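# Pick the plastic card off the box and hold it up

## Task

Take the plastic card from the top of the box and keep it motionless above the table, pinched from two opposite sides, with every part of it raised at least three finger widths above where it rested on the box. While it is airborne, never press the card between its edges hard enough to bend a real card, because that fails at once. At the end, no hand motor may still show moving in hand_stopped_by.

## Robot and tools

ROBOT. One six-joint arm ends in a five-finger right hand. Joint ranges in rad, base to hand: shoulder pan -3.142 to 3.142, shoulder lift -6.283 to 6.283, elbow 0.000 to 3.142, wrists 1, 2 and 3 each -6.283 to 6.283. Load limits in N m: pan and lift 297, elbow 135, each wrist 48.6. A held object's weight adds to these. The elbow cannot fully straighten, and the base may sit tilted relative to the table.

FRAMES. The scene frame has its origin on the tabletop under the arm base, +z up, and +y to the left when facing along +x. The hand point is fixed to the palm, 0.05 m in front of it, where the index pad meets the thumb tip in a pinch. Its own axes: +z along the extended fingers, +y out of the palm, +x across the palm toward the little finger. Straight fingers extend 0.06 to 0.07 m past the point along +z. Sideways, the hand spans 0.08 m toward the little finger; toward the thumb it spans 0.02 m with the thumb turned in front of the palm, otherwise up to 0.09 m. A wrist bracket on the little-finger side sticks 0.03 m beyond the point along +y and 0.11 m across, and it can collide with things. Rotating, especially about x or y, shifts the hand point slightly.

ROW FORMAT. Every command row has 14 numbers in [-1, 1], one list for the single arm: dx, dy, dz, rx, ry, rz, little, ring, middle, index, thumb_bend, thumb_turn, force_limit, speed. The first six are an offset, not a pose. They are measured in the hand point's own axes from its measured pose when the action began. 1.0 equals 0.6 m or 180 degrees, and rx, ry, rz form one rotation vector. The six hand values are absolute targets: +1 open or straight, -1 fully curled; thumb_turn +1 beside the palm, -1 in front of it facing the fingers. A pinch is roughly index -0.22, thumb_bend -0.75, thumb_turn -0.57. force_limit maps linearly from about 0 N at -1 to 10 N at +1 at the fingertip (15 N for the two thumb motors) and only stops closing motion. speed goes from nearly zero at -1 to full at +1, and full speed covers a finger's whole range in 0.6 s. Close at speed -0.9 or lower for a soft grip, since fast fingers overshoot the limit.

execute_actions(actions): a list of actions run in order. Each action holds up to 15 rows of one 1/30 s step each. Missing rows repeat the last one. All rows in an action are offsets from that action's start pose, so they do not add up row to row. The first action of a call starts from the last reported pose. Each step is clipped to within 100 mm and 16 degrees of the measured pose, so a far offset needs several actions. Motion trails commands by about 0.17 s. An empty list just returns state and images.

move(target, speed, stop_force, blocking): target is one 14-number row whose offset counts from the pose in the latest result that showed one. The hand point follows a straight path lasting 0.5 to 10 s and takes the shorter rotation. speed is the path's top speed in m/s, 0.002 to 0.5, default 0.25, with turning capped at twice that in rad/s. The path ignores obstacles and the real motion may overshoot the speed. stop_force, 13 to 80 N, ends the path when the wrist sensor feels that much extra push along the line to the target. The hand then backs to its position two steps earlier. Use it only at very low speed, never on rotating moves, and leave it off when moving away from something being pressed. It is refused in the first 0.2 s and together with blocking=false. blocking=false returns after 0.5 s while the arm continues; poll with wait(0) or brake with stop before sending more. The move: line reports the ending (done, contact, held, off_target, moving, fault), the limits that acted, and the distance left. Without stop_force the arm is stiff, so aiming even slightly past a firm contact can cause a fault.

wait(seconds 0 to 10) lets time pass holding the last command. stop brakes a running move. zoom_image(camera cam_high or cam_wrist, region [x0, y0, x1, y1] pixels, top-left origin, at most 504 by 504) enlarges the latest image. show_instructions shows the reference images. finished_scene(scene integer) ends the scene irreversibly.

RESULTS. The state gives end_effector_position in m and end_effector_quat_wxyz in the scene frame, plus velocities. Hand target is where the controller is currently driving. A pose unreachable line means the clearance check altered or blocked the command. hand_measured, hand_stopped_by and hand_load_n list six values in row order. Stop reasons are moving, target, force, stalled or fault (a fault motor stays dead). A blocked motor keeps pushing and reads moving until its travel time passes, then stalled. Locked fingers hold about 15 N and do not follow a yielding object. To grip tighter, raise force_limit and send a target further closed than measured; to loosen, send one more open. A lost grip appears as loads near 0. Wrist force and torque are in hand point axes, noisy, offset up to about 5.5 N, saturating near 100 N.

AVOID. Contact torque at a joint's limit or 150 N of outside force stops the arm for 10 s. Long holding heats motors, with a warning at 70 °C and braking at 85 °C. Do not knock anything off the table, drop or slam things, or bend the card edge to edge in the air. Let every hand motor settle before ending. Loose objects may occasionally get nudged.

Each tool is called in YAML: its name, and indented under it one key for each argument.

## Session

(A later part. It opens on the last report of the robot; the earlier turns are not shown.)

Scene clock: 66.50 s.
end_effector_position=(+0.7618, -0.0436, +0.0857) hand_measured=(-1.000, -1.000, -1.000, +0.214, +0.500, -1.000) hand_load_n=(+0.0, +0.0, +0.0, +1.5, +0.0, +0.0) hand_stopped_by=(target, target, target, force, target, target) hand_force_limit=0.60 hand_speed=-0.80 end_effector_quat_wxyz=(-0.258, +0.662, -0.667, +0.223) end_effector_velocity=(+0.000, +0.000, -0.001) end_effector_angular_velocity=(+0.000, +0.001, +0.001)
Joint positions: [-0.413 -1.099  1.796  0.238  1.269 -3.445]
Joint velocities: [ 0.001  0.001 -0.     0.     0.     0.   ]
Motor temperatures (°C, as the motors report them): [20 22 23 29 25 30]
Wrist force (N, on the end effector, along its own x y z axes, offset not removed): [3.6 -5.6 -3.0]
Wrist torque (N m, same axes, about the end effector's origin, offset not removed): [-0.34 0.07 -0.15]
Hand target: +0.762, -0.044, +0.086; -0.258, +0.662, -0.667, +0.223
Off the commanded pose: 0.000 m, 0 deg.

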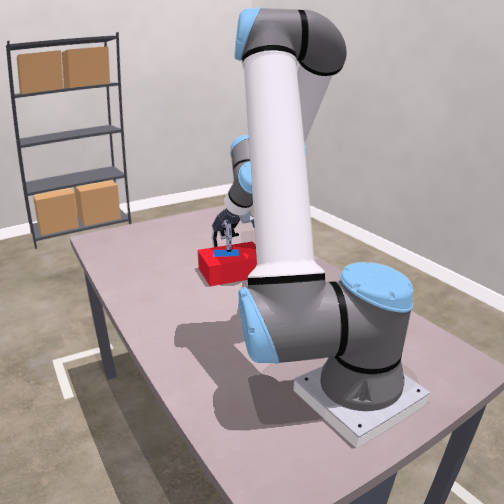

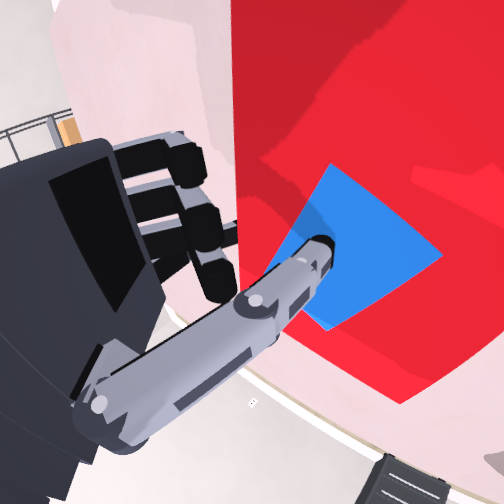

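execute_actions:
  actions:
    - [[0,-0.004,-0.005,0,0,0,-1,-1,-1,-0.4,0.5,-1,0.6,0]]
    - [[0,0,0,0,0,0,-1,-1,-1,-0.4,0.9,-1,0.6,0]]
    - [[0,0,0,0,0,0,-1,-1,-1,-0.4,0.9,-1,0.6,0]]
    - [[0,0.0075,0.009,0,0,0,-1,-1,-1,-0.4,0.9,-1,0.6,0]]
    - [[0,0,0,0,0,0,-1,-1,-1,-0.4,0.9,-1,0.6,0]]
    - [[0,0,0,0,0,0,-1,-1,-1,-0.4,0.8,-1,0.6,-0.8]]
    - [[0,-0.0008,-0.001,0,0,0,-1,-1,-1,-0.4,0.7,-1,0.6,-0.8]]
    - [[0,-0.0005,-0.0006,0,0,0,-1,-1,-1,-0.4,0.6,-1,0.6,-0.8]]
    - [[0,-0.0005,-0.0006,0,0,0,-1,-1,-1,-0.4,0.5,-1,0.6,-0.8]]
    - [[0,0,-0.0,0,0,0,-1,-1,-1,-0.4,0.4,-1,0.6,-0.8]]
    - [[0,0,0,0,0,0,-1,-1,-1,-0.4,0.4,-1,0.6,-0.8]]

Scene clock: 72.83 s.
end_effector_position=(+0.7618, -0.0435, +0.0842) hand_measured=(-1.000, -1.000, -1.000, +0.214, +0.402, -1.000) hand_load_n=(+0.0, +0.0, +0.0, +2.0, +1.0, -0.5) hand_stopped_by=(target, target, target, force, target, target) hand_force_limit=0.60 hand_speed=-0.80 end_effector_quat_wxyz=(-0.258, +0.662, -0.667, +0.223) end_effector_velocity=(+0.000, +0.001, +0.001) end_effector_angular_velocity=(-0.000, -0.001, +0.001)
Joint positions: [-0.412 -1.097  1.797  0.235  1.269 -3.445]
Joint velocities: [ 0.001 -0.001 -0.001  0.    -0.    -0.   ]
Motor temperatures (°C, as the motors report them): [20 22 23 29 25 30]
Wrist force (N, on the end effector, along its own x y z axes, offset not removed): [2.5 -3.9 -6.6]
Wrist torque (N m, same axes, about the end effector's origin, offset not removed): [0.07 0.20 -0.10]
Hand target: +0.762, -0.043, +0.084; -0.258, +0.662, -0.667, +0.223
Off the commanded pose: 0.000 m, 0 deg.

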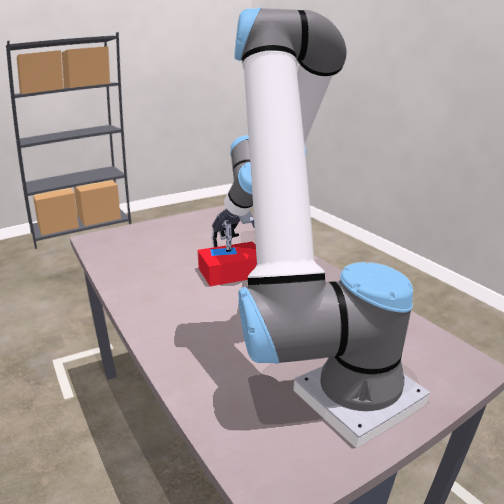

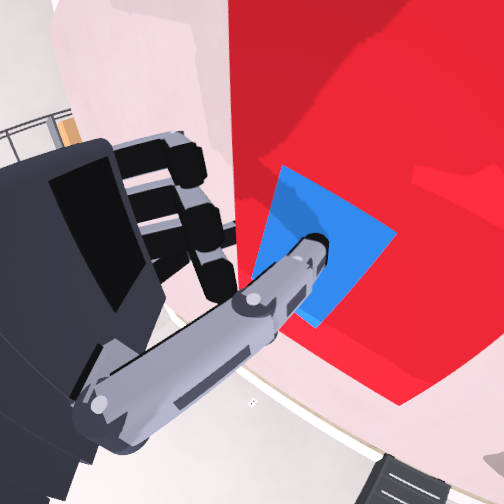

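Good progress. I'll repeat the stroke.

execute_actions:
  actions:
    - [[0,-0.0056,-0.0067,0,0,0,-1,-1,-1,-0.4,0.4,-1,0.6,0]]
    - [[0,0,0,0,0,0,-1,-1,-1,-0.4,0.9,-1,0.6,0]]
    - [[0,0,0,0,0,0,-1,-1,-1,-0.4,0.9,-1,0.6,0]]
    - [[0,0.0075,0.009,0,0,0,-1,-1,-1,-0.4,0.9,-1,0.6,0]]
    - [[0,0,0,0,0,0,-1,-1,-1,-0.4,0.9,-1,0.6,0]]
    - [[0,0,0,0,0,0,-1,-1,-1,-0.4,0.8,-1,0.6,-0.8]]
    - [[0,-0.0008,-0.001,0,0,0,-1,-1,-1,-0.4,0.7,-1,0.6,-0.8]]
    - [[0,-0.0005,-0.0006,0,0,0,-1,-1,-1,-0.4,0.6,-1,0.6,-0.8]]
    - [[0,-0.0005,-0.0006,0,0,0,-1,-1,-1,-0.4,0.5,-1,0.6,-0.8]]
    - [[0,0,-0.0,0,0,0,-1,-1,-1,-0.4,0.4,-1,0.6,-0.8]]
    - [[0,0,0,0,0,0,-1,-1,-1,-0.4,0.4,-1,0.6,-0.8]]

Scene clock: 79.17 s.
end_effector_position=(+0.7618, -0.0434, +0.0842) hand_measured=(-1.000, -1.000, -1.000, +0.214, +0.402, -1.000) hand_load_n=(+0.0, +0.0, +0.0, +2.0, +1.5, -0.5) hand_stopped_by=(target, target, target, force, target, target) hand_force_limit=0.60 hand_speed=-0.80 end_effector_quat_wxyz=(-0.258, +0.662, -0.667, +0.223) end_effector_velocity=(-0.000, +0.000, -0.001) end_effector_angular_velocity=(+0.000, +0.001, -0.000)
Joint positions: [-0.412 -1.097  1.797  0.235  1.269 -3.445]
Joint velocities: [-0.     0.002  0.    -0.     0.     0.   ]
Motor temperatures (°C, as the motors report them): [20 22 23 29 25 30]
Wrist force (N, on the end effector, along its own x y z axes, offset not removed): [0.1 -5.7 -8.2]
Wrist torque (N m, same axes, about the end effector's origin, offset not removed): [-0.14 0.61 -0.27]
Hand target: +0.762, -0.043, +0.084; -0.258, +0.662, -0.667, +0.223
Off the commanded pose: 0.000 m, 0 deg.

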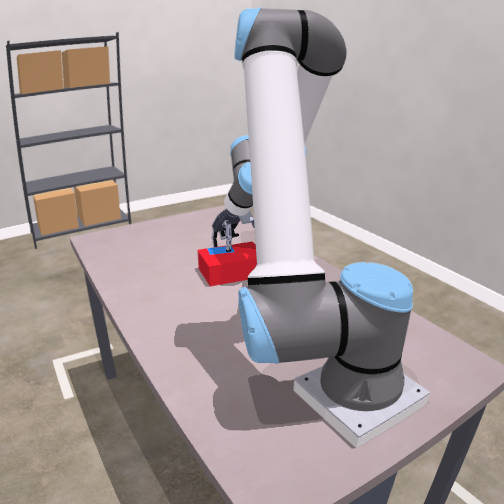

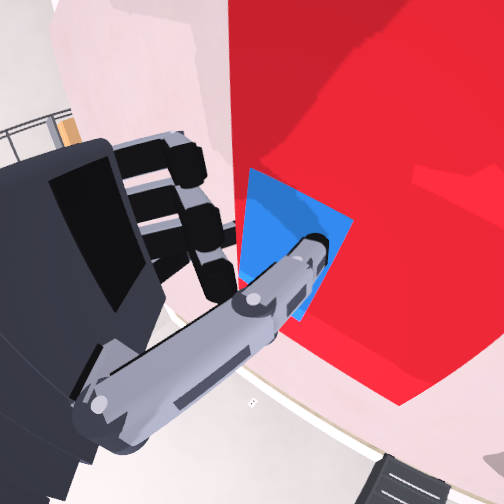

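execute_actions:
  actions:
    - [[0,-0.008,-0.0096,0,0,0,-1,-1,-1,1,0.4,-1,0,0]]
    - [[0.027,0,0,0,0,0,-1,-1,0.3,1,0.9,-1,0,0]]
    - [[0,0,0,0,0,0,-1,-1,0.3,1,0.9,-1,0,0]]
    - [[0,0,0,0,0,0,-1,-1,0.3,1,0.9,-1,0,0]]
    - [[0,0.0099,0.0119,0,0,0,-1,-1,0.3,1,0.9,-1,0,0]]
    - [[0,0,0,0,0,0,-1,-1,-0.4,1,0.9,-1,-0.3,-0.6]]
    - [[0,0,0,0,0,0,-1,-1,-0.4,1,0.9,-1,-0.3,-0.6]]
    - [[0,0,0,0,0,0,-1,-1,-0.4,1,0.9,-1,-0.3,-0.6]]
    - [[0,0,0,0,0,0,-1,-1,-0.4,1,0.9,-1,-0.3,-0.6]]

Scene clock: 85.43 s.
end_effector_position=(+0.7619, -0.0594, +0.0816) hand_measured=(-1.000, -1.000, -0.400, +1.000, +0.902, -1.000) hand_load_n=(+0.0, +0.0, +0.0, +0.0, +3.5, +1.0) hand_stopped_by=(target, target, target, target, target, target) hand_force_limit=-0.30 hand_speed=-0.60 end_effector_quat_wxyz=(-0.258, +0.662, -0.667, +0.223) end_effector_velocity=(+0.000, +0.000, -0.000) end_effector_angular_velocity=(+0.000, -0.000, +0.001)
Joint positions: [-0.436 -1.09   1.793  0.239  1.255 -3.464]
Joint velocities: [ 0.001  0.001 -0.    -0.    -0.     0.   ]
Motor temperatures (°C, as the motors report them): [20 22 23 29 25 30]
Wrist force (N, on the end effector, along its own x y z axes, offset not removed): [-1.5 -16.0 -17.5]
Wrist torque (N m, same axes, about the end effector's origin, offset not removed): [-1.10 0.59 -0.38]
Hand target: +0.762, -0.059, +0.082; -0.258, +0.662, -0.667, +0.223
Off the commanded pose: 0.000 m, 0 deg.

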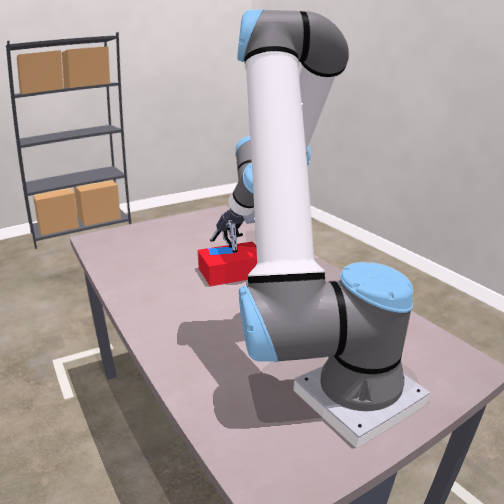

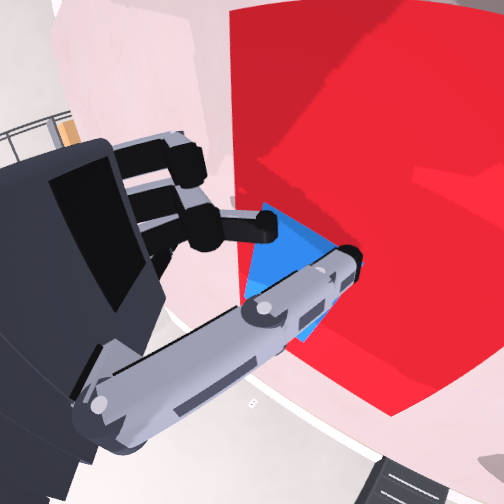

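execute_actions:
  actions:
    - [[0,-0.008,-0.0096,0,0,0,-1,-1,0.3,1,0.65,-1,0,0]]
    - [[0,0,0,0,0,0,-1,-1,0.3,1,0.65,-1,0,0]]
    - [[0,0,0,0,0,0,-1,-1,0.3,1,0.65,-1,0,0]]

move:
  target: [0,0.03,0.036,0,0,0,-1,-1,0.3,1,0.65,-1,0,0]
  speed: 0.006
  stop_force: 13

execute_actions:
  actions:
    - [[0,-0.001,-0.0012,0,0,0,-1,-1,-0.4,1,0.65,-1,-0.3,-0.6]]
    - [[0,0,0,0,0,0,-1,-1,-0.4,1,0.65,-1,-0.3,-0.6]]
    - [[0,0,0,0,0,0,-1,-1,-0.4,1,0.65,-1,-0.3,-0.6]]
    - [[0,0,0,0,0,0,-1,-1,-0.4,1,0.65,-1,-0.3,-0.6]]

Scene clock: 88.30 s.
end_effector_position=(+0.7619, -0.0598, +0.0890) hand_measured=(-1.000, -1.000, -0.244, +1.000, +0.650, -1.000) hand_load_n=(+0.0, +0.0, -10.5, +0.0, +0.0, +0.0) hand_stopped_by=(target, target, stalled, target, target, target) hand_force_limit=0.00 hand_speed=0.00 end_effector_quat_wxyz=(-0.258, +0.662, -0.667, +0.223) end_effector_velocity=(-0.000, +0.001, -0.001) end_effector_angular_velocity=(+0.001, +0.001, +0.001)
Joint positions: [-0.436 -1.098  1.789  0.251  1.255 -3.465]
Joint velocities: [ 0.001  0.001  0.001 -0.     0.    -0.   ]
Motor temperatures (°C, as the motors report them): [20 22 23 29 25 30]
Wrist force (N, on the end effector, along its own x y z axes, offset not removed): [-2.4 -10.2 -14.1]
Wrist torque (N m, same axes, about the end effector's origin, offset not removed): [-0.16 0.99 -0.56]
Hand target: +0.762, -0.060, +0.089; -0.258, +0.662, -0.667, +0.223
Off the commanded pose: 0.000 m, 0 deg.

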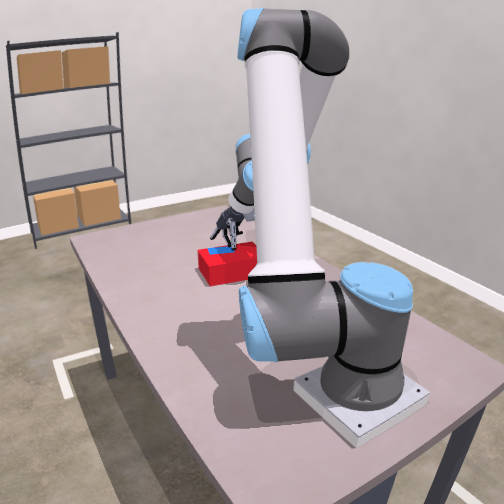

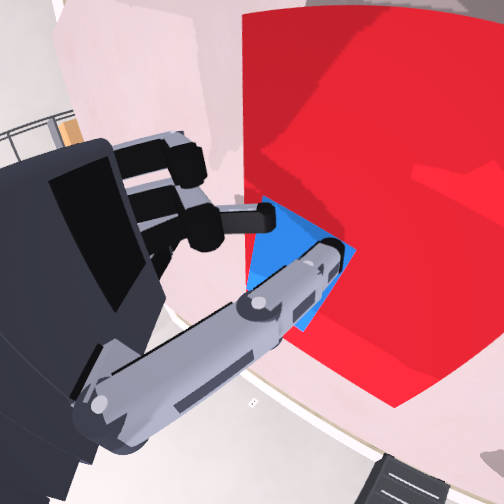

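Scene clock: 88.90 s.
end_effector_position=(+0.7621, -0.0598, +0.0876) hand_measured=(-1.000, -1.000, -0.246, +1.000, +0.650, -1.000) hand_load_n=(+0.0, +0.0, -18.5, +0.0, +0.0, +0.0) hand_stopped_by=(target, target, stalled, target, target, target) hand_force_limit=0.00 hand_speed=0.00 end_effector_quat_wxyz=(-0.258, +0.662, -0.667, +0.223) end_effector_velocity=(-0.001, +0.001, +0.003) end_effector_angular_velocity=(+0.000, +0.000, +0.000)
Joint positions: [-0.436 -1.096  1.789  0.248  1.255 -3.465]
Joint velocities: [ 0.001 -0.004  0.     0.004  0.     0.   ]
Motor temperatures (°C, as the motors report them): [20 22 23 29 25 30]
Wrist force (N, on the end effector, along its own x y z axes, offset not removed): [-3.4 -28.1 -23.7]
Wrist torque (N m, same axes, about the end effector's origin, offset not removed): [0.05 0.85 -0.86]
Hand target: +0.762, -0.060, +0.088; -0.258, +0.662, -0.667, +0.223
Off the commanded pose: 0.027 m, 0 deg.
move: contact

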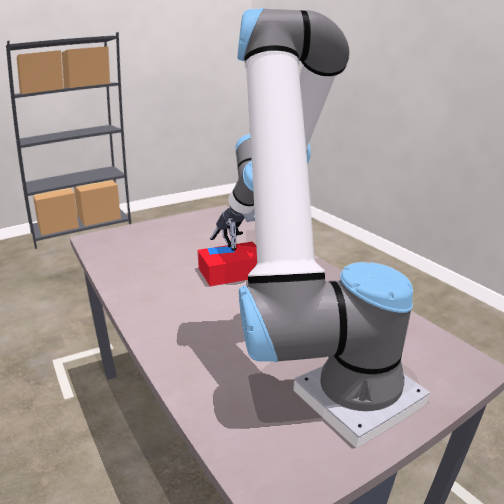

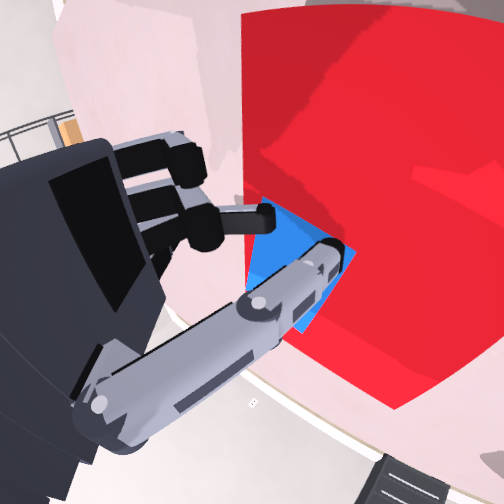

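Scene clock: 90.90 s.
end_effector_position=(+0.7620, -0.0598, +0.0885) hand_measured=(-1.000, -1.000, -0.400, +1.000, +0.650, -1.000) hand_load_n=(+0.0, +0.0, +0.0, +0.0, +0.0, +0.0) hand_stopped_by=(target, target, target, target, target, target) hand_force_limit=-0.30 hand_speed=-0.60 end_effector_quat_wxyz=(-0.258, +0.662, -0.667, +0.223) end_effector_velocity=(+0.000, +0.001, +0.001) end_effector_angular_velocity=(-0.000, -0.001, +0.001)
Joint positions: [-0.436 -1.097  1.789  0.25   1.255 -3.465]
Joint velocities: [ 0.001 -0.001  0.     0.    -0.    -0.   ]
Motor temperatures (°C, as the motors report them): [20 22 23 29 25 30]
Wrist force (N, on the end effector, along its own x y z axes, offset not removed): [0.2 0.8 -2.6]
Wrist torque (N m, same axes, about the end effector's origin, offset not removed): [0.43 0.47 -0.23]
Hand target: +0.762, -0.060, +0.089; -0.258, +0.662, -0.667, +0.223
Off the commanded pose: 0.000 m, 0 deg.

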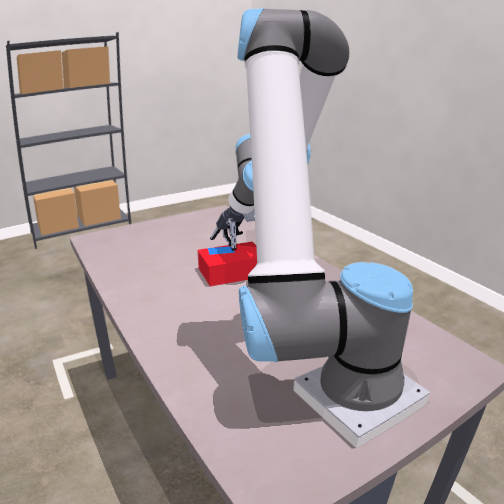

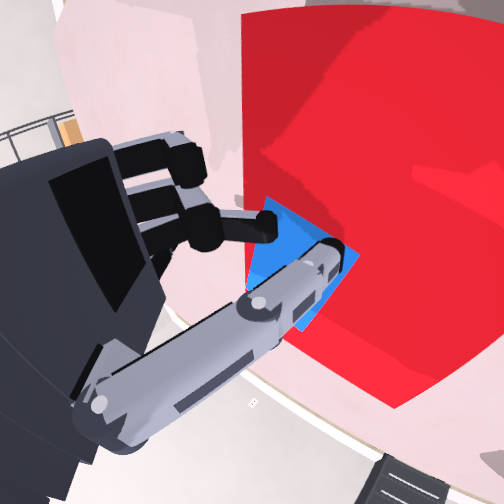

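Raising the hand clear first, then opening the middle finger and redoing the approach.

execute_actions:
  actions:
    - [[0,-0.016,-0.019,0,0,0,-1,-1,-0.4,1,0.65,-1,0,0]]
    - [[0,0,0,0,0,0,-1,-1,0.3,1,0.65,-1,0,0]]
    - [[0,0,0,0,0,0,-1,-1,0.3,1,0.65,-1,0,0]]
    - [[0,0,0,0,0,0,-1,-1,0.3,1,0.65,-1,0,0]]

move:
  target: [0,0.05,0.06,0,0,0,-1,-1,0.3,1,0.65,-1,0,0]
  speed: 0.007
  stop_force: 13

execute_actions:
  actions:
    - [[0,-0.001,-0.0012,0,0,0,-1,-1,-0.4,1,0.65,-1,-0.3,-0.6]]
    - [[0,0,0,0,0,0,-1,-1,-0.4,1,0.65,-1,-0.3,-0.6]]
    - [[0,0,0,0,0,0,-1,-1,-0.4,1,0.65,-1,-0.3,-0.6]]
    - [[0,0,0,0,0,0,-1,-1,-0.4,1,0.65,-1,-0.3,-0.6]]

Scene clock: 93.90 s.
end_effector_position=(+0.7621, -0.0606, +0.1033) hand_measured=(-1.000, -1.000, +0.300, +1.000, +0.650, -1.000) hand_load_n=(+0.0, +0.0, +0.0, +0.0, +0.0, +0.0) hand_stopped_by=(target, target, target, target, target, target) hand_force_limit=0.00 hand_speed=0.00 end_effector_quat_wxyz=(-0.258, +0.662, -0.667, +0.223) end_effector_velocity=(-0.000, +0.000, -0.000) end_effector_angular_velocity=(+0.000, +0.000, +0.000)
Joint positions: [-0.437 -1.112  1.78   0.274  1.254 -3.466]
Joint velocities: [ 0.  0. -0.  0. -0. -0.]
Motor temperatures (°C, as the motors report them): [20 22 23 29 25 30]
Wrist force (N, on the end effector, along its own x y z axes, offset not removed): [0.1 -3.4 -3.7]
Wrist torque (N m, same axes, about the end effector's origin, offset not removed): [-0.10 0.52 -0.37]
Hand target: +0.762, -0.061, +0.103; -0.258, +0.662, -0.667, +0.223
Off the commanded pose: 0.000 m, 0 deg.

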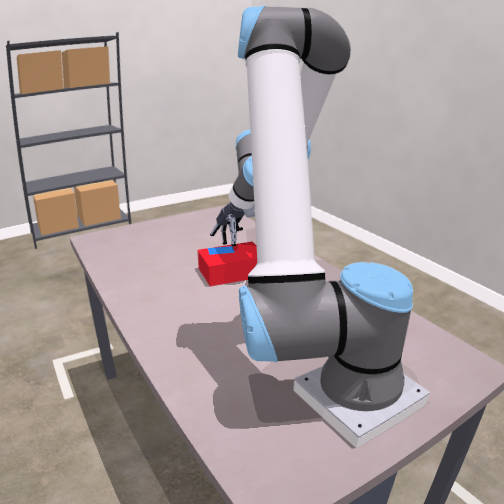

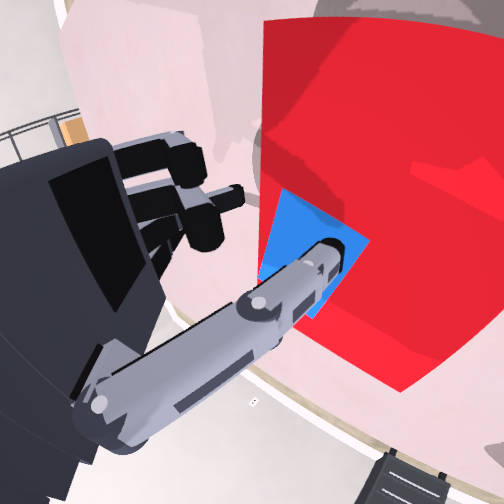

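Scene clock: 97.17 s.
end_effector_position=(+0.7621, -0.0595, +0.0829) hand_measured=(-1.000, -1.000, +0.300, +1.000, +0.650, -1.000) hand_load_n=(+0.0, +0.0, +0.0, +0.0, +1.0, -0.5) hand_stopped_by=(target, target, target, target, target, target) hand_force_limit=0.00 hand_speed=0.00 end_effector_quat_wxyz=(-0.258, +0.662, -0.667, +0.223) end_effector_velocity=(-0.001, +0.000, +0.000) end_effector_angular_velocity=(+0.002, +0.003, -0.000)
Joint positions: [-0.436 -1.091  1.792  0.241  1.255 -3.464]
Joint velocities: [-0.    -0.     0.     0.004 -0.    -0.   ]
Motor temperatures (°C, as the motors report them): [20 22 23 29 25 30]
Wrist force (N, on the end effector, along its own x y z axes, offset not removed): [0.7 -13.6 -20.5]
Wrist torque (N m, same axes, about the end effector's origin, offset not removed): [-0.32 0.47 -0.21]
Hand target: +0.762, -0.060, +0.083; -0.258, +0.662, -0.667, +0.223
Off the commanded pose: 0.026 m, 0 deg.
move: contact

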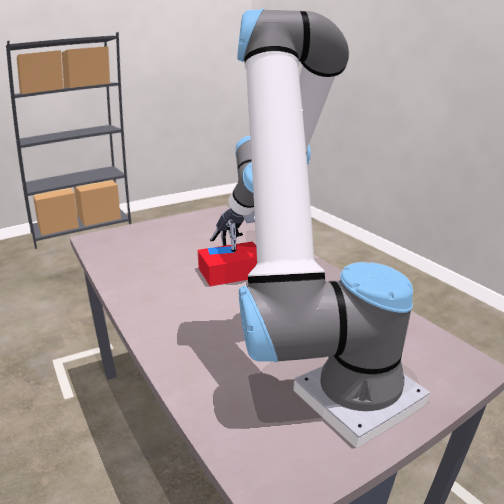

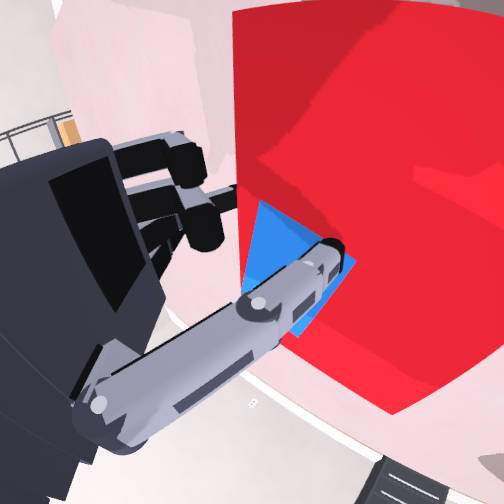

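Scene clock: 99.17 s.
end_effector_position=(+0.7621, -0.0595, +0.0838) hand_measured=(-1.000, -1.000, +0.126, +1.000, +0.650, -1.000) hand_load_n=(+0.0, +0.0, +0.0, +0.0, +0.5, +0.0) hand_stopped_by=(target, target, force, target, target, target) hand_force_limit=-0.30 hand_speed=-0.60 end_effector_quat_wxyz=(-0.258, +0.662, -0.667, +0.223) end_effector_velocity=(+0.000, +0.000, -0.000) end_effector_angular_velocity=(+0.000, +0.000, +0.000)
Joint positions: [-0.436 -1.092  1.791  0.242  1.255 -3.464]
Joint velocities: [ 0.     0.001 -0.    -0.    -0.     0.   ]
Motor temperatures (°C, as the motors report them): [20 22 23 29 25 30]
Wrist force (N, on the end effector, along its own x y z axes, offset not removed): [3.4 -2.4 -7.4]
Wrist torque (N m, same axes, about the end effector's origin, offset not removed): [0.26 0.12 -0.06]
Hand target: +0.762, -0.059, +0.084; -0.258, +0.662, -0.667, +0.223
Off the commanded pose: 0.000 m, 0 deg.

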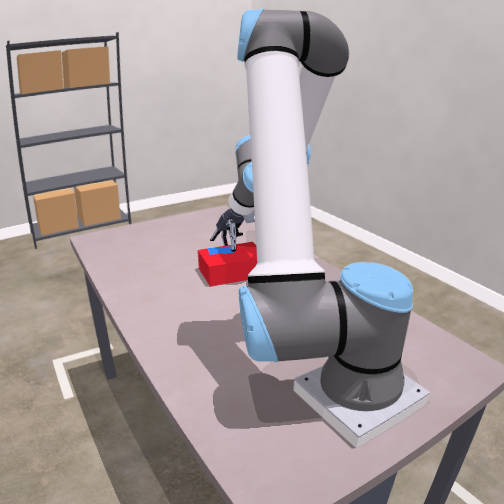

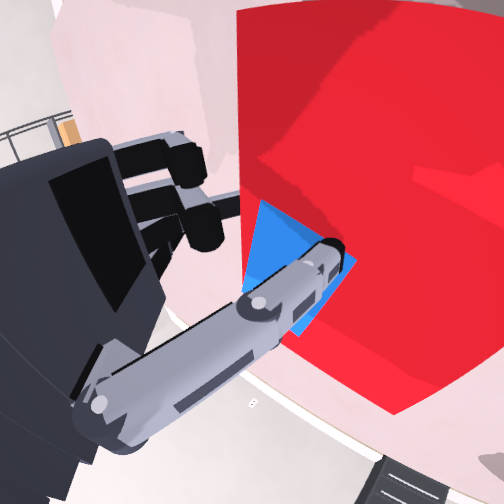

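execute_actions:
  actions:
    - [[0,0,0,0,0,0,-1,-1,-0.4,1,0.55,-1,0.6,-0.8]]
    - [[0,-0.0003,-0.0004,0,0,0,-1,-1,-0.4,1,0.45,-1,0.6,-0.8]]
    - [[0,-0.0003,-0.0004,0,0,0,-1,-1,-0.4,1,0.35,-1,0.6,-0.8]]
    - [[0,0,0,0,0,0,-1,-1,-0.4,1,0.25,-1,0.6,-0.8]]
    - [[0,0,0,0,0,0,-1,-1,-0.4,1,0.25,-1,0.6,-0.8]]

Scene clock: 102.23 s.
end_effector_position=(+0.7620, -0.0595, +0.0844) hand_measured=(-1.000, -1.000, +0.126, +1.000, +0.250, -1.000) hand_load_n=(+0.0, +0.0, +0.5, +0.0, +0.0, +0.0) hand_stopped_by=(target, target, force, target, target, target) hand_force_limit=0.60 hand_speed=-0.80 end_effector_quat_wxyz=(-0.258, +0.662, -0.667, +0.223) end_effector_velocity=(-0.000, +0.001, -0.000) end_effector_angular_velocity=(+0.000, +0.000, +0.000)
Joint positions: [-0.436 -1.093  1.791  0.243  1.255 -3.464]
Joint velocities: [ 0.001 -0.     0.001 -0.     0.     0.   ]
Motor temperatures (°C, as the motors report them): [20 22 23 29 25 30]
Wrist force (N, on the end effector, along its own x y z axes, offset not removed): [1.5 -3.6 -5.3]
Wrist torque (N m, same axes, about the end effector's origin, offset not removed): [-0.04 0.37 -0.21]
Hand target: +0.762, -0.060, +0.084; -0.258, +0.662, -0.667, +0.223
Off the commanded pose: 0.000 m, 0 deg.

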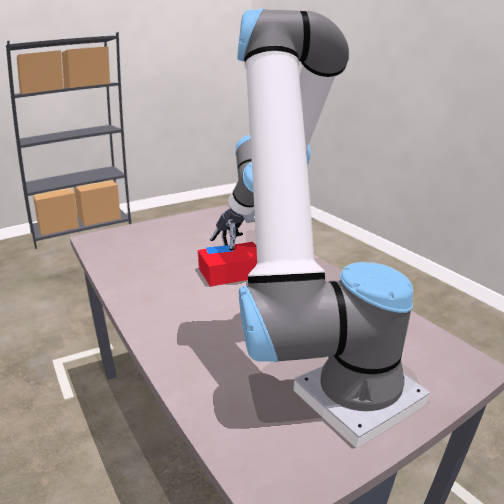

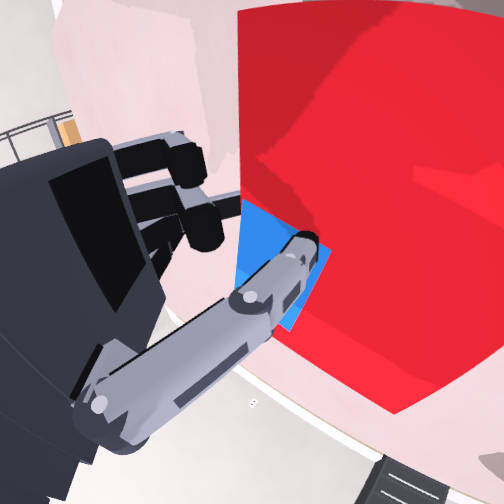

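execute_actions:
  actions:
    - [[0,-0.006,-0.007,0,0,0,-1,-1,0.2,1,0.25,-1,0.6,0]]
    - [[0.015,0,0,0,0,0,-1,-1,0.2,1,0.65,-1,0.6,0]]
    - [[0,0,0,0,0,0,-1,-1,0.2,1,0.65,-1,0.6,0]]
    - [[0,0.0075,0.009,0,0,0,-1,-1,0.2,1,0.65,-1,0.6,0]]
    - [[0,0,0,0,0,0,-1,-1,-0.4,1,0.65,-1,-0.3,-0.6]]
    - [[0,0,0,0,0,0,-1,-1,-0.4,1,0.65,-1,-0.3,-0.6]]
    - [[0,0,0,0,0,0,-1,-1,-0.4,1,0.65,-1,-0.3,-0.6]]
    - [[0,-0.0008,-0.001,0,0,0,-1,-1,-0.4,1,0.55,-1,0.6,-0.8]]
    - [[0,-0.0003,-0.0004,0,0,0,-1,-1,-0.4,1,0.45,-1,0.6,-0.8]]
    - [[0,-0.0003,-0.0004,0,0,0,-1,-1,-0.4,1,0.35,-1,0.6,-0.8]]
    - [[0,0,0,0,0,0,-1,-1,-0.4,1,0.25,-1,0.6,-0.8]]
    - [[0,0,0,0,0,0,-1,-1,-0.4,1,0.25,-1,0.6,-0.8]]

zoom_image:
  camera: "cam_high"
  region: [170,200,270,275]

Scene clock: 109.37 s.
end_effector_position=(+0.7622, -0.0684, +0.0838) hand_measured=(-1.000, -1.000, +0.072, +1.000, +0.250, -1.000) hand_load_n=(+0.0, +0.0, +2.0, +0.0, +0.0, +0.0) hand_stopped_by=(target, target, force, target, target, target) hand_force_limit=0.60 hand_speed=-0.80 end_effector_quat_wxyz=(-0.258, +0.662, -0.667, +0.223) end_effector_velocity=(+0.000, -0.001, +0.000) end_effector_angular_velocity=(-0.000, -0.000, -0.002)
Joint positions: [-0.449 -1.089  1.787  0.247  1.248 -3.475]
Joint velocities: [-0.002 -0.    -0.    -0.     0.    -0.   ]
Motor temperatures (°C, as the motors report them): [20 22 23 29 25 30]
Wrist force (N, on the end effector, along its own x y z axes, offset not removed): [0.3 -2.6 -1.5]
Wrist torque (N m, same axes, about the end effector's origin, offset not removed): [0.06 0.48 -0.34]
Hand target: +0.762, -0.068, +0.084; -0.258, +0.662, -0.667, +0.223
Off the commanded pose: 0.000 m, 0 deg.

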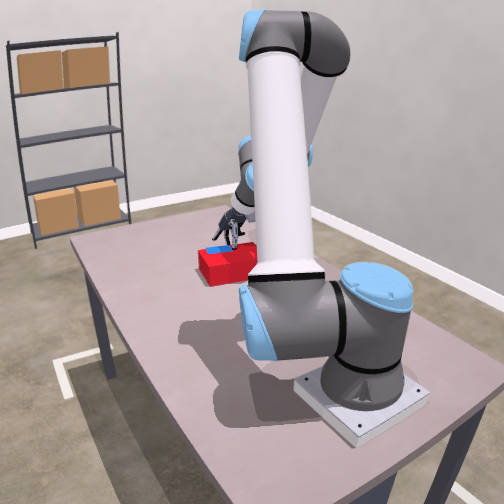

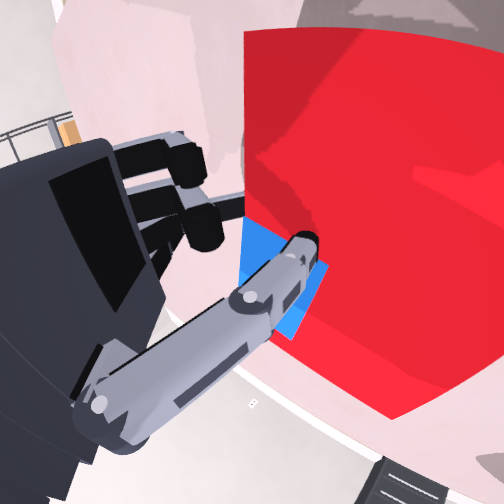

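Region (170, 200, 270, 275) of cam_high's 504x504 image, scaled by 5.040, with more detail than that image has; it fills the top 378 rows of this view, and the rest is white.

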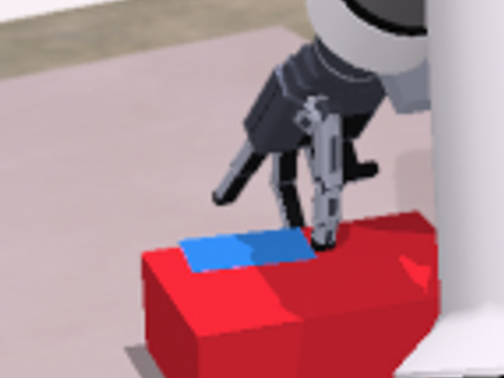

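execute_actions:
  actions:
    - [[0,-0.006,-0.007,0,0,0,-1,-1,0.2,1,0.25,-1,0.6,0]]
    - [[-0.012,0,0,0,0,0,-1,-1,0.2,1,0.52,-1,0.6,0]]
    - [[0,0,0,0,0,0,-1,-1,0.2,1,0.52,-1,0.6,0]]

move:
  target: [0,0.03,0.036,0,0,0,-1,-1,0.2,1,0.52,-1,0.6,0]
  speed: 0.006
  stop_force: 13

execute_actions:
  actions:
    - [[0,-0.001,-0.0012,0,0,0,-1,-1,-0.4,1,0.52,-1,-0.3,-0.6]]
    - [[0,0,0,0,0,0,-1,-1,-0.4,1,0.52,-1,-0.3,-0.6]]
    - [[0,0,0,0,0,0,-1,-1,-0.4,1,0.52,-1,-0.3,-0.6]]
    - [[0,0,0,0,0,0,-1,-1,-0.4,1,0.42,-1,0.6,-0.8]]
    - [[0,0,0,0,0,0,-1,-1,-0.4,1,0.32,-1,0.6,-0.8]]
    - [[0,0,0,0,0,0,-1,-1,-0.4,1,0.22,-1,0.6,-0.8]]
    - [[0,0,0,0,0,0,-1,-1,-0.4,1,0.12,-1,0.6,-0.8]]
    - [[0,0,0,0,0,0,-1,-1,-0.4,1,0.12,-1,0.6,-0.8]]

zoom_image:
  camera: "cam_high"
  region: [170,200,270,275]

Scene clock: 112.27 s.
end_effector_position=(+0.7622, -0.0615, +0.0897) hand_measured=(-1.000, -1.000, +0.200, +1.000, +0.520, -1.000) hand_load_n=(+0.0, +0.0, +0.0, +0.0, +0.0, +0.0) hand_stopped_by=(target, target, target, target, target, target) hand_force_limit=0.60 hand_speed=0.00 end_effector_quat_wxyz=(-0.258, +0.662, -0.667, +0.223) end_effector_velocity=(-0.000, -0.000, +0.001) end_effector_angular_velocity=(-0.000, -0.001, -0.001)
Joint positions: [-0.439 -1.098  1.787  0.252  1.254 -3.467]
Joint velocities: [-0.001 -0.001  0.    -0.    -0.     0.   ]
Motor temperatures (°C, as the motors report them): [20 22 23 29 25 30]
Wrist force (N, on the end effector, along its own x y z axes, offset not removed): [1.4 -0.1 -5.0]
Wrist torque (N m, same axes, about the end effector's origin, offset not removed): [0.48 0.43 -0.12]
Hand target: +0.762, -0.062, +0.090; -0.258, +0.662, -0.667, +0.223
Off the commanded pose: 0.000 m, 0 deg.

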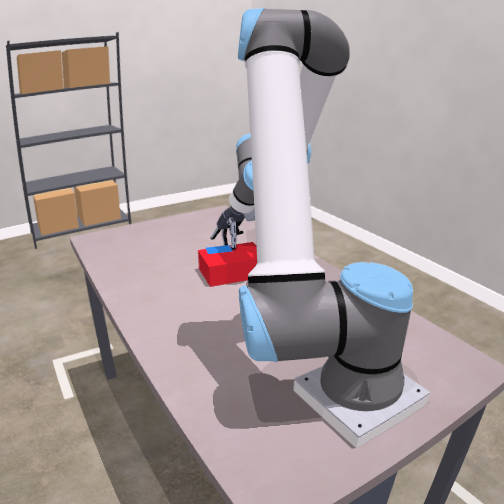

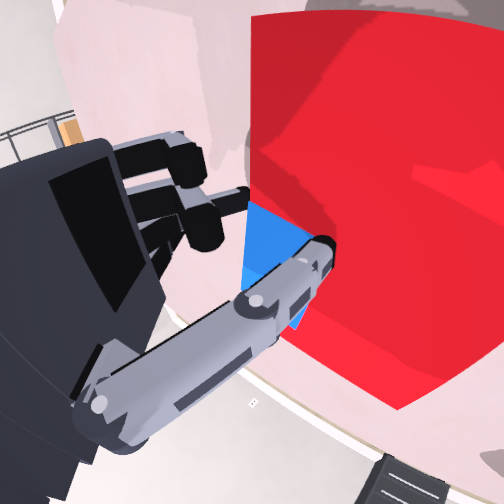

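Scene clock: 113.77 s.
end_effector_position=(+0.7622, -0.0612, +0.0828) hand_measured=(-1.000, -1.000, +0.200, +1.000, +0.520, -1.000) hand_load_n=(+0.0, +0.0, +0.0, +0.0, +0.5, -0.5) hand_stopped_by=(target, target, target, target, target, target) hand_force_limit=0.60 hand_speed=0.00 end_effector_quat_wxyz=(-0.258, +0.662, -0.667, +0.223) end_effector_velocity=(-0.001, +0.000, +0.000) end_effector_angular_velocity=(+0.001, +0.003, -0.000)
Joint positions: [-0.438 -1.09   1.791  0.241  1.254 -3.466]
Joint velocities: [-0.001 -0.     0.     0.003 -0.    -0.   ]
Motor temperatures (°C, as the motors report them): [20 22 23 29 25 30]
Wrist force (N, on the end effector, along its own x y z axes, offset not removed): [-1.6 -15.7 -20.7]
Wrist torque (N m, same axes, about the end effector's origin, offset not removed): [-0.75 0.86 -0.51]
Hand target: +0.762, -0.061, +0.083; -0.258, +0.662, -0.667, +0.223
Off the commanded pose: 0.021 m, 0 deg.
move: contact

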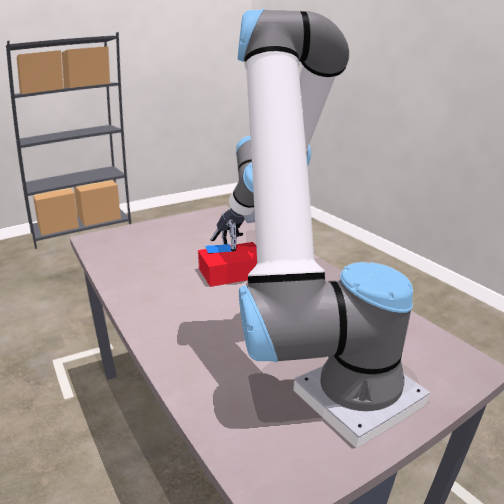

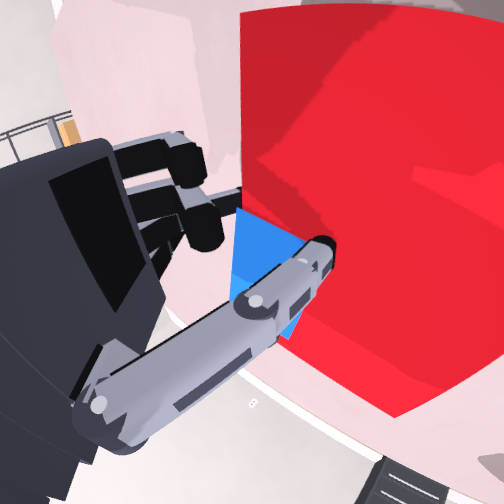

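Scene clock: 117.77 s.
end_effector_position=(+0.7622, -0.0612, +0.0837) hand_measured=(-1.000, -1.000, +0.070, +1.000, +0.120, -1.000) hand_load_n=(+0.0, +0.0, +1.0, +0.0, +0.0, +0.0) hand_stopped_by=(target, target, force, target, target, target) hand_force_limit=0.60 hand_speed=-0.80 end_effector_quat_wxyz=(-0.258, +0.662, -0.667, +0.223) end_effector_velocity=(-0.000, -0.001, -0.000) end_effector_angular_velocity=(+0.000, +0.000, -0.001)
Joint positions: [-0.438 -1.091  1.791  0.243  1.254 -3.466]
Joint velocities: [-0.001  0.     0.     0.    -0.     0.   ]
Motor temperatures (°C, as the motors report them): [20 22 23 29 25 30]
Wrist force (N, on the end effector, along its own x y z axes, offset not removed): [-0.2 -3.8 -1.5]
Wrist torque (N m, same axes, about the end effector's origin, offset not removed): [-0.14 0.55 -0.31]
Hand target: +0.762, -0.061, +0.084; -0.258, +0.662, -0.667, +0.223
Off the commanded pose: 0.000 m, 0 deg.

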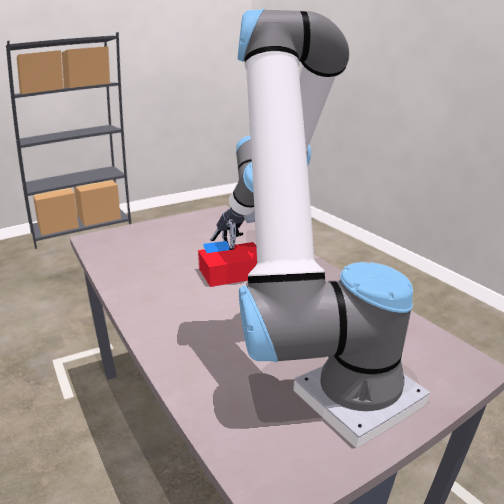

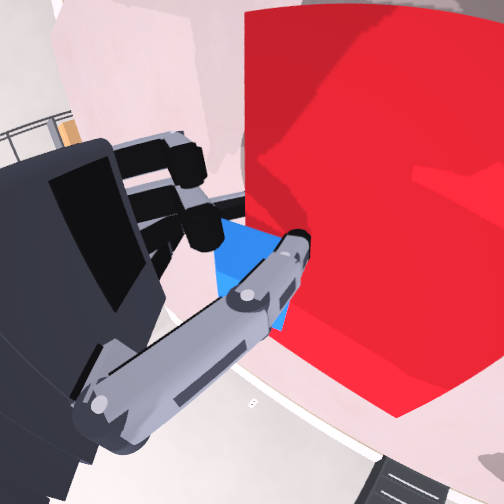

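Region (170, 200, 270, 275) of cam_high's 504x504 image, scaled by 5.040, with more detail than that image has; it fills the top 378 rows of this view, and the rest is white.

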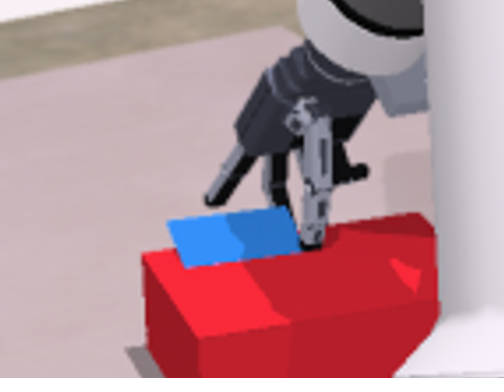

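execute_actions:
  actions:
    - [[0,-0.03,-0.036,0,0,0,-1,-1,0.2,1,0.12,-1,0,0]]
    - [[0.07,0,0,-0.1,0,0,-1,-1,-1,0.1,-0.75,-0.57,0,0.3]]
    - [[0,0,0,0,0,0,-1,-1,-1,0.1,-0.75,-0.57,0,0.3]]
    - [[0,0,0,0,0,0,-1,-1,-1,0.1,-0.75,-0.57,0,0.3]]

Scene clock: 120.60 s.
end_effector_position=(+0.7627, -0.1042, +0.1094) hand_measured=(-1.000, -1.000, -1.000, +0.100, -0.750, -0.570) hand_load_n=(+0.0, +0.0, +0.0, +0.0, +0.0, +0.0) hand_stopped_by=(target, target, target, target, target, target) hand_force_limit=0.00 hand_speed=0.30 end_effector_quat_wxyz=(-0.154, +0.694, -0.693, +0.119) end_effector_velocity=(+0.000, -0.001, -0.001) end_effector_angular_velocity=(+0.000, +0.000, -0.001)
Joint positions: [-0.446 -0.972  1.545  0.665  1.362 -3.551]
Joint velocities: [-0.001  0.001 -0.001 -0.    -0.    -0.   ]
Motor temperatures (°C, as the motors report them): [20 22 23 29 25 30]
Wrist force (N, on the end effector, along its own x y z axes, offset not removed): [0.3 -2.5 -3.5]
Wrist torque (N m, same axes, about the end effector's origin, offset not removed): [-0.03 0.41 -0.25]
Hand target: +0.763, -0.104, +0.109; -0.154, +0.694, -0.693, +0.119
Off the commanded pose: 0.000 m, 0 deg.

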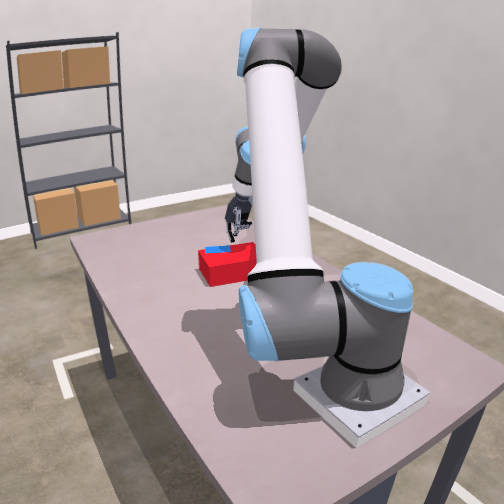

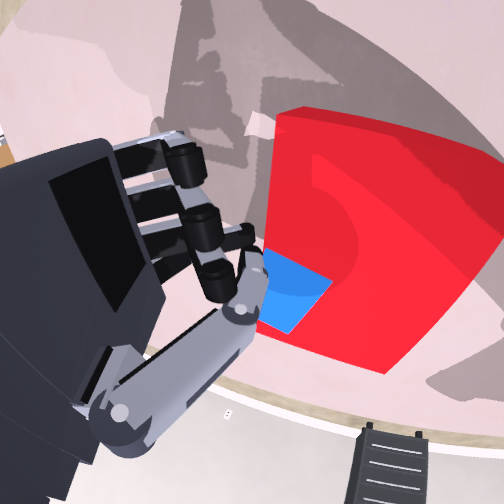

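move:
  target: [0,0.0025,0.042,0,0,0,-1,-1,-1,0.1,-0.75,-0.57,0,0.3]
  speed: 0.02

zoom_image:
  camera: "cam_high"
  region: [170,200,270,275]

Scene clock: 122.70 s.
end_effector_position=(+0.7708, -0.1029, +0.0857) hand_measured=(-1.000, -1.000, -1.000, +0.100, -0.750, -0.570) hand_load_n=(+0.0, +0.0, +0.0, +0.0, +0.0, +0.0) hand_stopped_by=(target, target, target, target, target, target) hand_force_limit=0.00 hand_speed=0.30 end_effector_quat_wxyz=(-0.154, +0.694, -0.693, +0.119) end_effector_velocity=(+0.001, -0.001, -0.002) end_effector_angular_velocity=(+0.000, -0.000, -0.001)
Joint positions: [-0.439 -0.94   1.539  0.638  1.364 -3.545]
Joint velocities: [-0.     0.003 -0.001 -0.002  0.     0.   ]
Motor temperatures (°C, as the motors report them): [20 22 23 29 25 30]
Wrist force (N, on the end effector, along its own x y z axes, offset not removed): [0.8 -4.1 -2.5]
Wrist torque (N m, same axes, about the end effector's origin, offset not removed): [-0.32 0.44 -0.26]
Hand target: +0.771, -0.103, +0.086; -0.154, +0.694, -0.693, +0.119
Off the commanded pose: 0.000 m, 0 deg.
move: done

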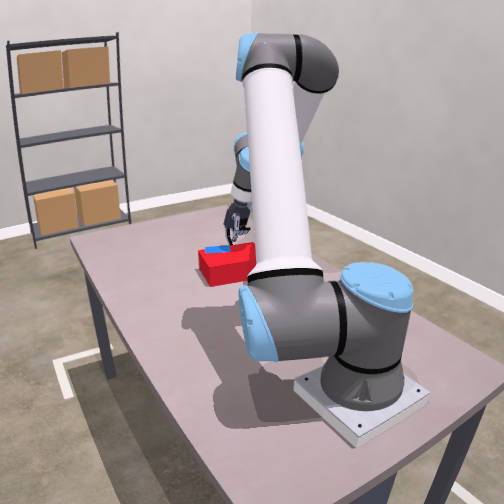

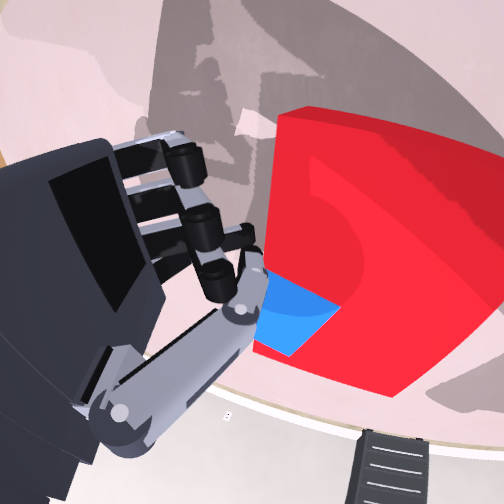

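Region (170, 200, 270, 275) of cam_high's 504x504 image, scaled by 5.040, with more detail than that image has; it fills the top 378 rows of this view, and the rest is white.

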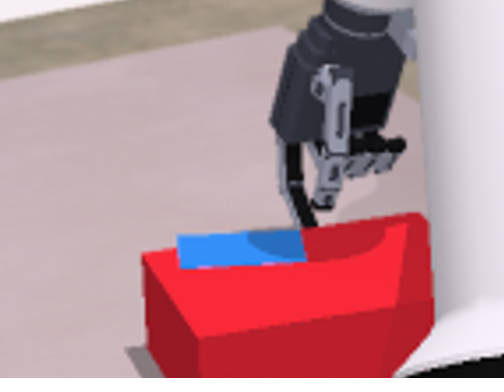

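move:
  target: [0,0.005,0.0125,0,0,0,-1,-1,-1,0.1,-0.75,-0.57,0,0.3]
  speed: 0.01

move:
  target: [-0.055,0,0,0,0,0,-1,-1,-1,0.1,-0.75,-0.57,0,0.3]
  speed: 0.02

zoom_image:
  camera: "cam_high"
  region: [170,200,270,275]

Scene clock: 124.40 s.
end_effector_position=(+0.7709, -0.1025, +0.0778) hand_measured=(-1.000, -1.000, -1.000, +0.100, -0.750, -0.570) hand_load_n=(+0.0, +0.0, +0.0, +0.0, +0.0, +0.0) hand_stopped_by=(target, target, target, target, target, target) hand_force_limit=0.00 hand_speed=0.30 end_effector_quat_wxyz=(-0.154, +0.694, -0.693, +0.119) end_effector_velocity=(+0.000, +0.001, -0.001) end_effector_angular_velocity=(+0.000, -0.000, +0.001)
Joint positions: [-0.439 -0.933  1.543  0.627  1.365 -3.544]
Joint velocities: [ 0.001  0.001  0.001 -0.002 -0.     0.   ]
Motor temperatures (°C, as the motors report them): [20 22 23 29 25 30]
Wrist force (N, on the end effector, along its own x y z axes, offset not removed): [1.1 -2.6 -2.5]
Wrist torque (N m, same axes, about the end effector's origin, offset not removed): [-0.18 0.35 -0.17]
Hand target: +0.771, -0.103, +0.078; -0.154, +0.694, -0.693, +0.119
Off the commanded pose: 0.000 m, 0 deg.
move: done

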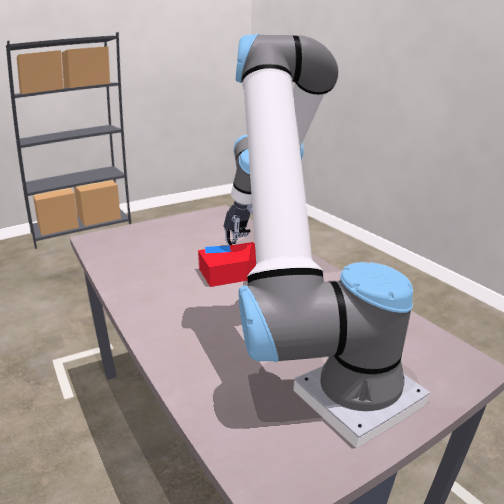

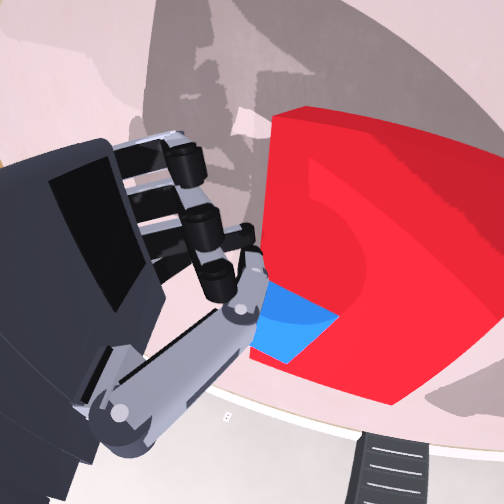

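Scene clock: 126.33 s.
end_effector_position=(+0.7705, -0.0697, +0.0794) hand_measured=(-1.000, -1.000, -1.000, +0.100, -0.750, -0.570) hand_load_n=(+0.0, +0.0, +0.0, +0.0, +0.0, +0.0) hand_stopped_by=(target, target, target, target, target, target) hand_force_limit=0.00 hand_speed=0.30 end_effector_quat_wxyz=(-0.154, +0.694, -0.693, +0.119) end_effector_velocity=(-0.000, +0.002, -0.000) end_effector_angular_velocity=(+0.000, +0.001, -0.000)
Joint positions: [-0.397 -0.944  1.558  0.615  1.378 -3.504]
Joint velocities: [ 0.002 -0.     0.001 -0.001  0.001  0.002]
Motor temperatures (°C, as the motors report them): [20 22 23 29 25 30]
Wrist force (N, on the end effector, along its own x y z axes, offset not removed): [1.1 -1.7 -3.7]
Wrist torque (N m, same axes, about the end effector's origin, offset not removed): [0.12 0.37 -0.16]
Hand target: +0.771, -0.070, +0.079; -0.154, +0.694, -0.693, +0.119
Off the commanded pose: 0.000 m, 0 deg.
move: done

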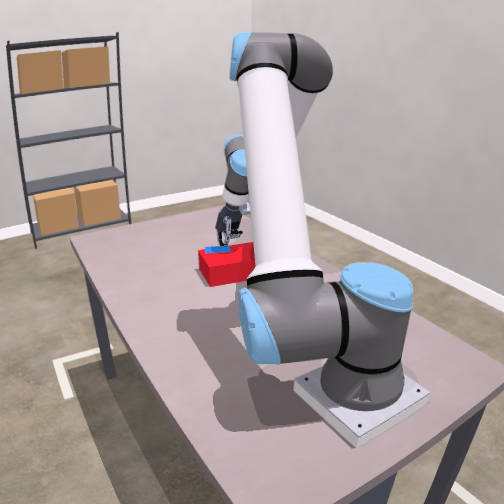

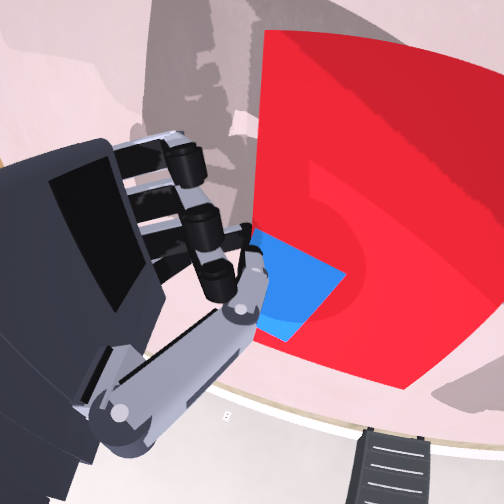

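Region (170, 200, 270, 275) of cam_high's 504x504 image, scaled by 5.040, with more detail than that image has; it fills the top 378 rows of this view, and the rest is white.

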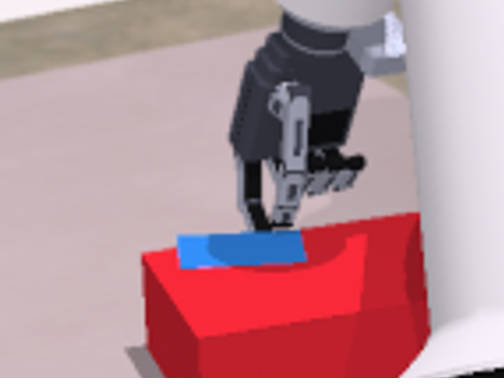

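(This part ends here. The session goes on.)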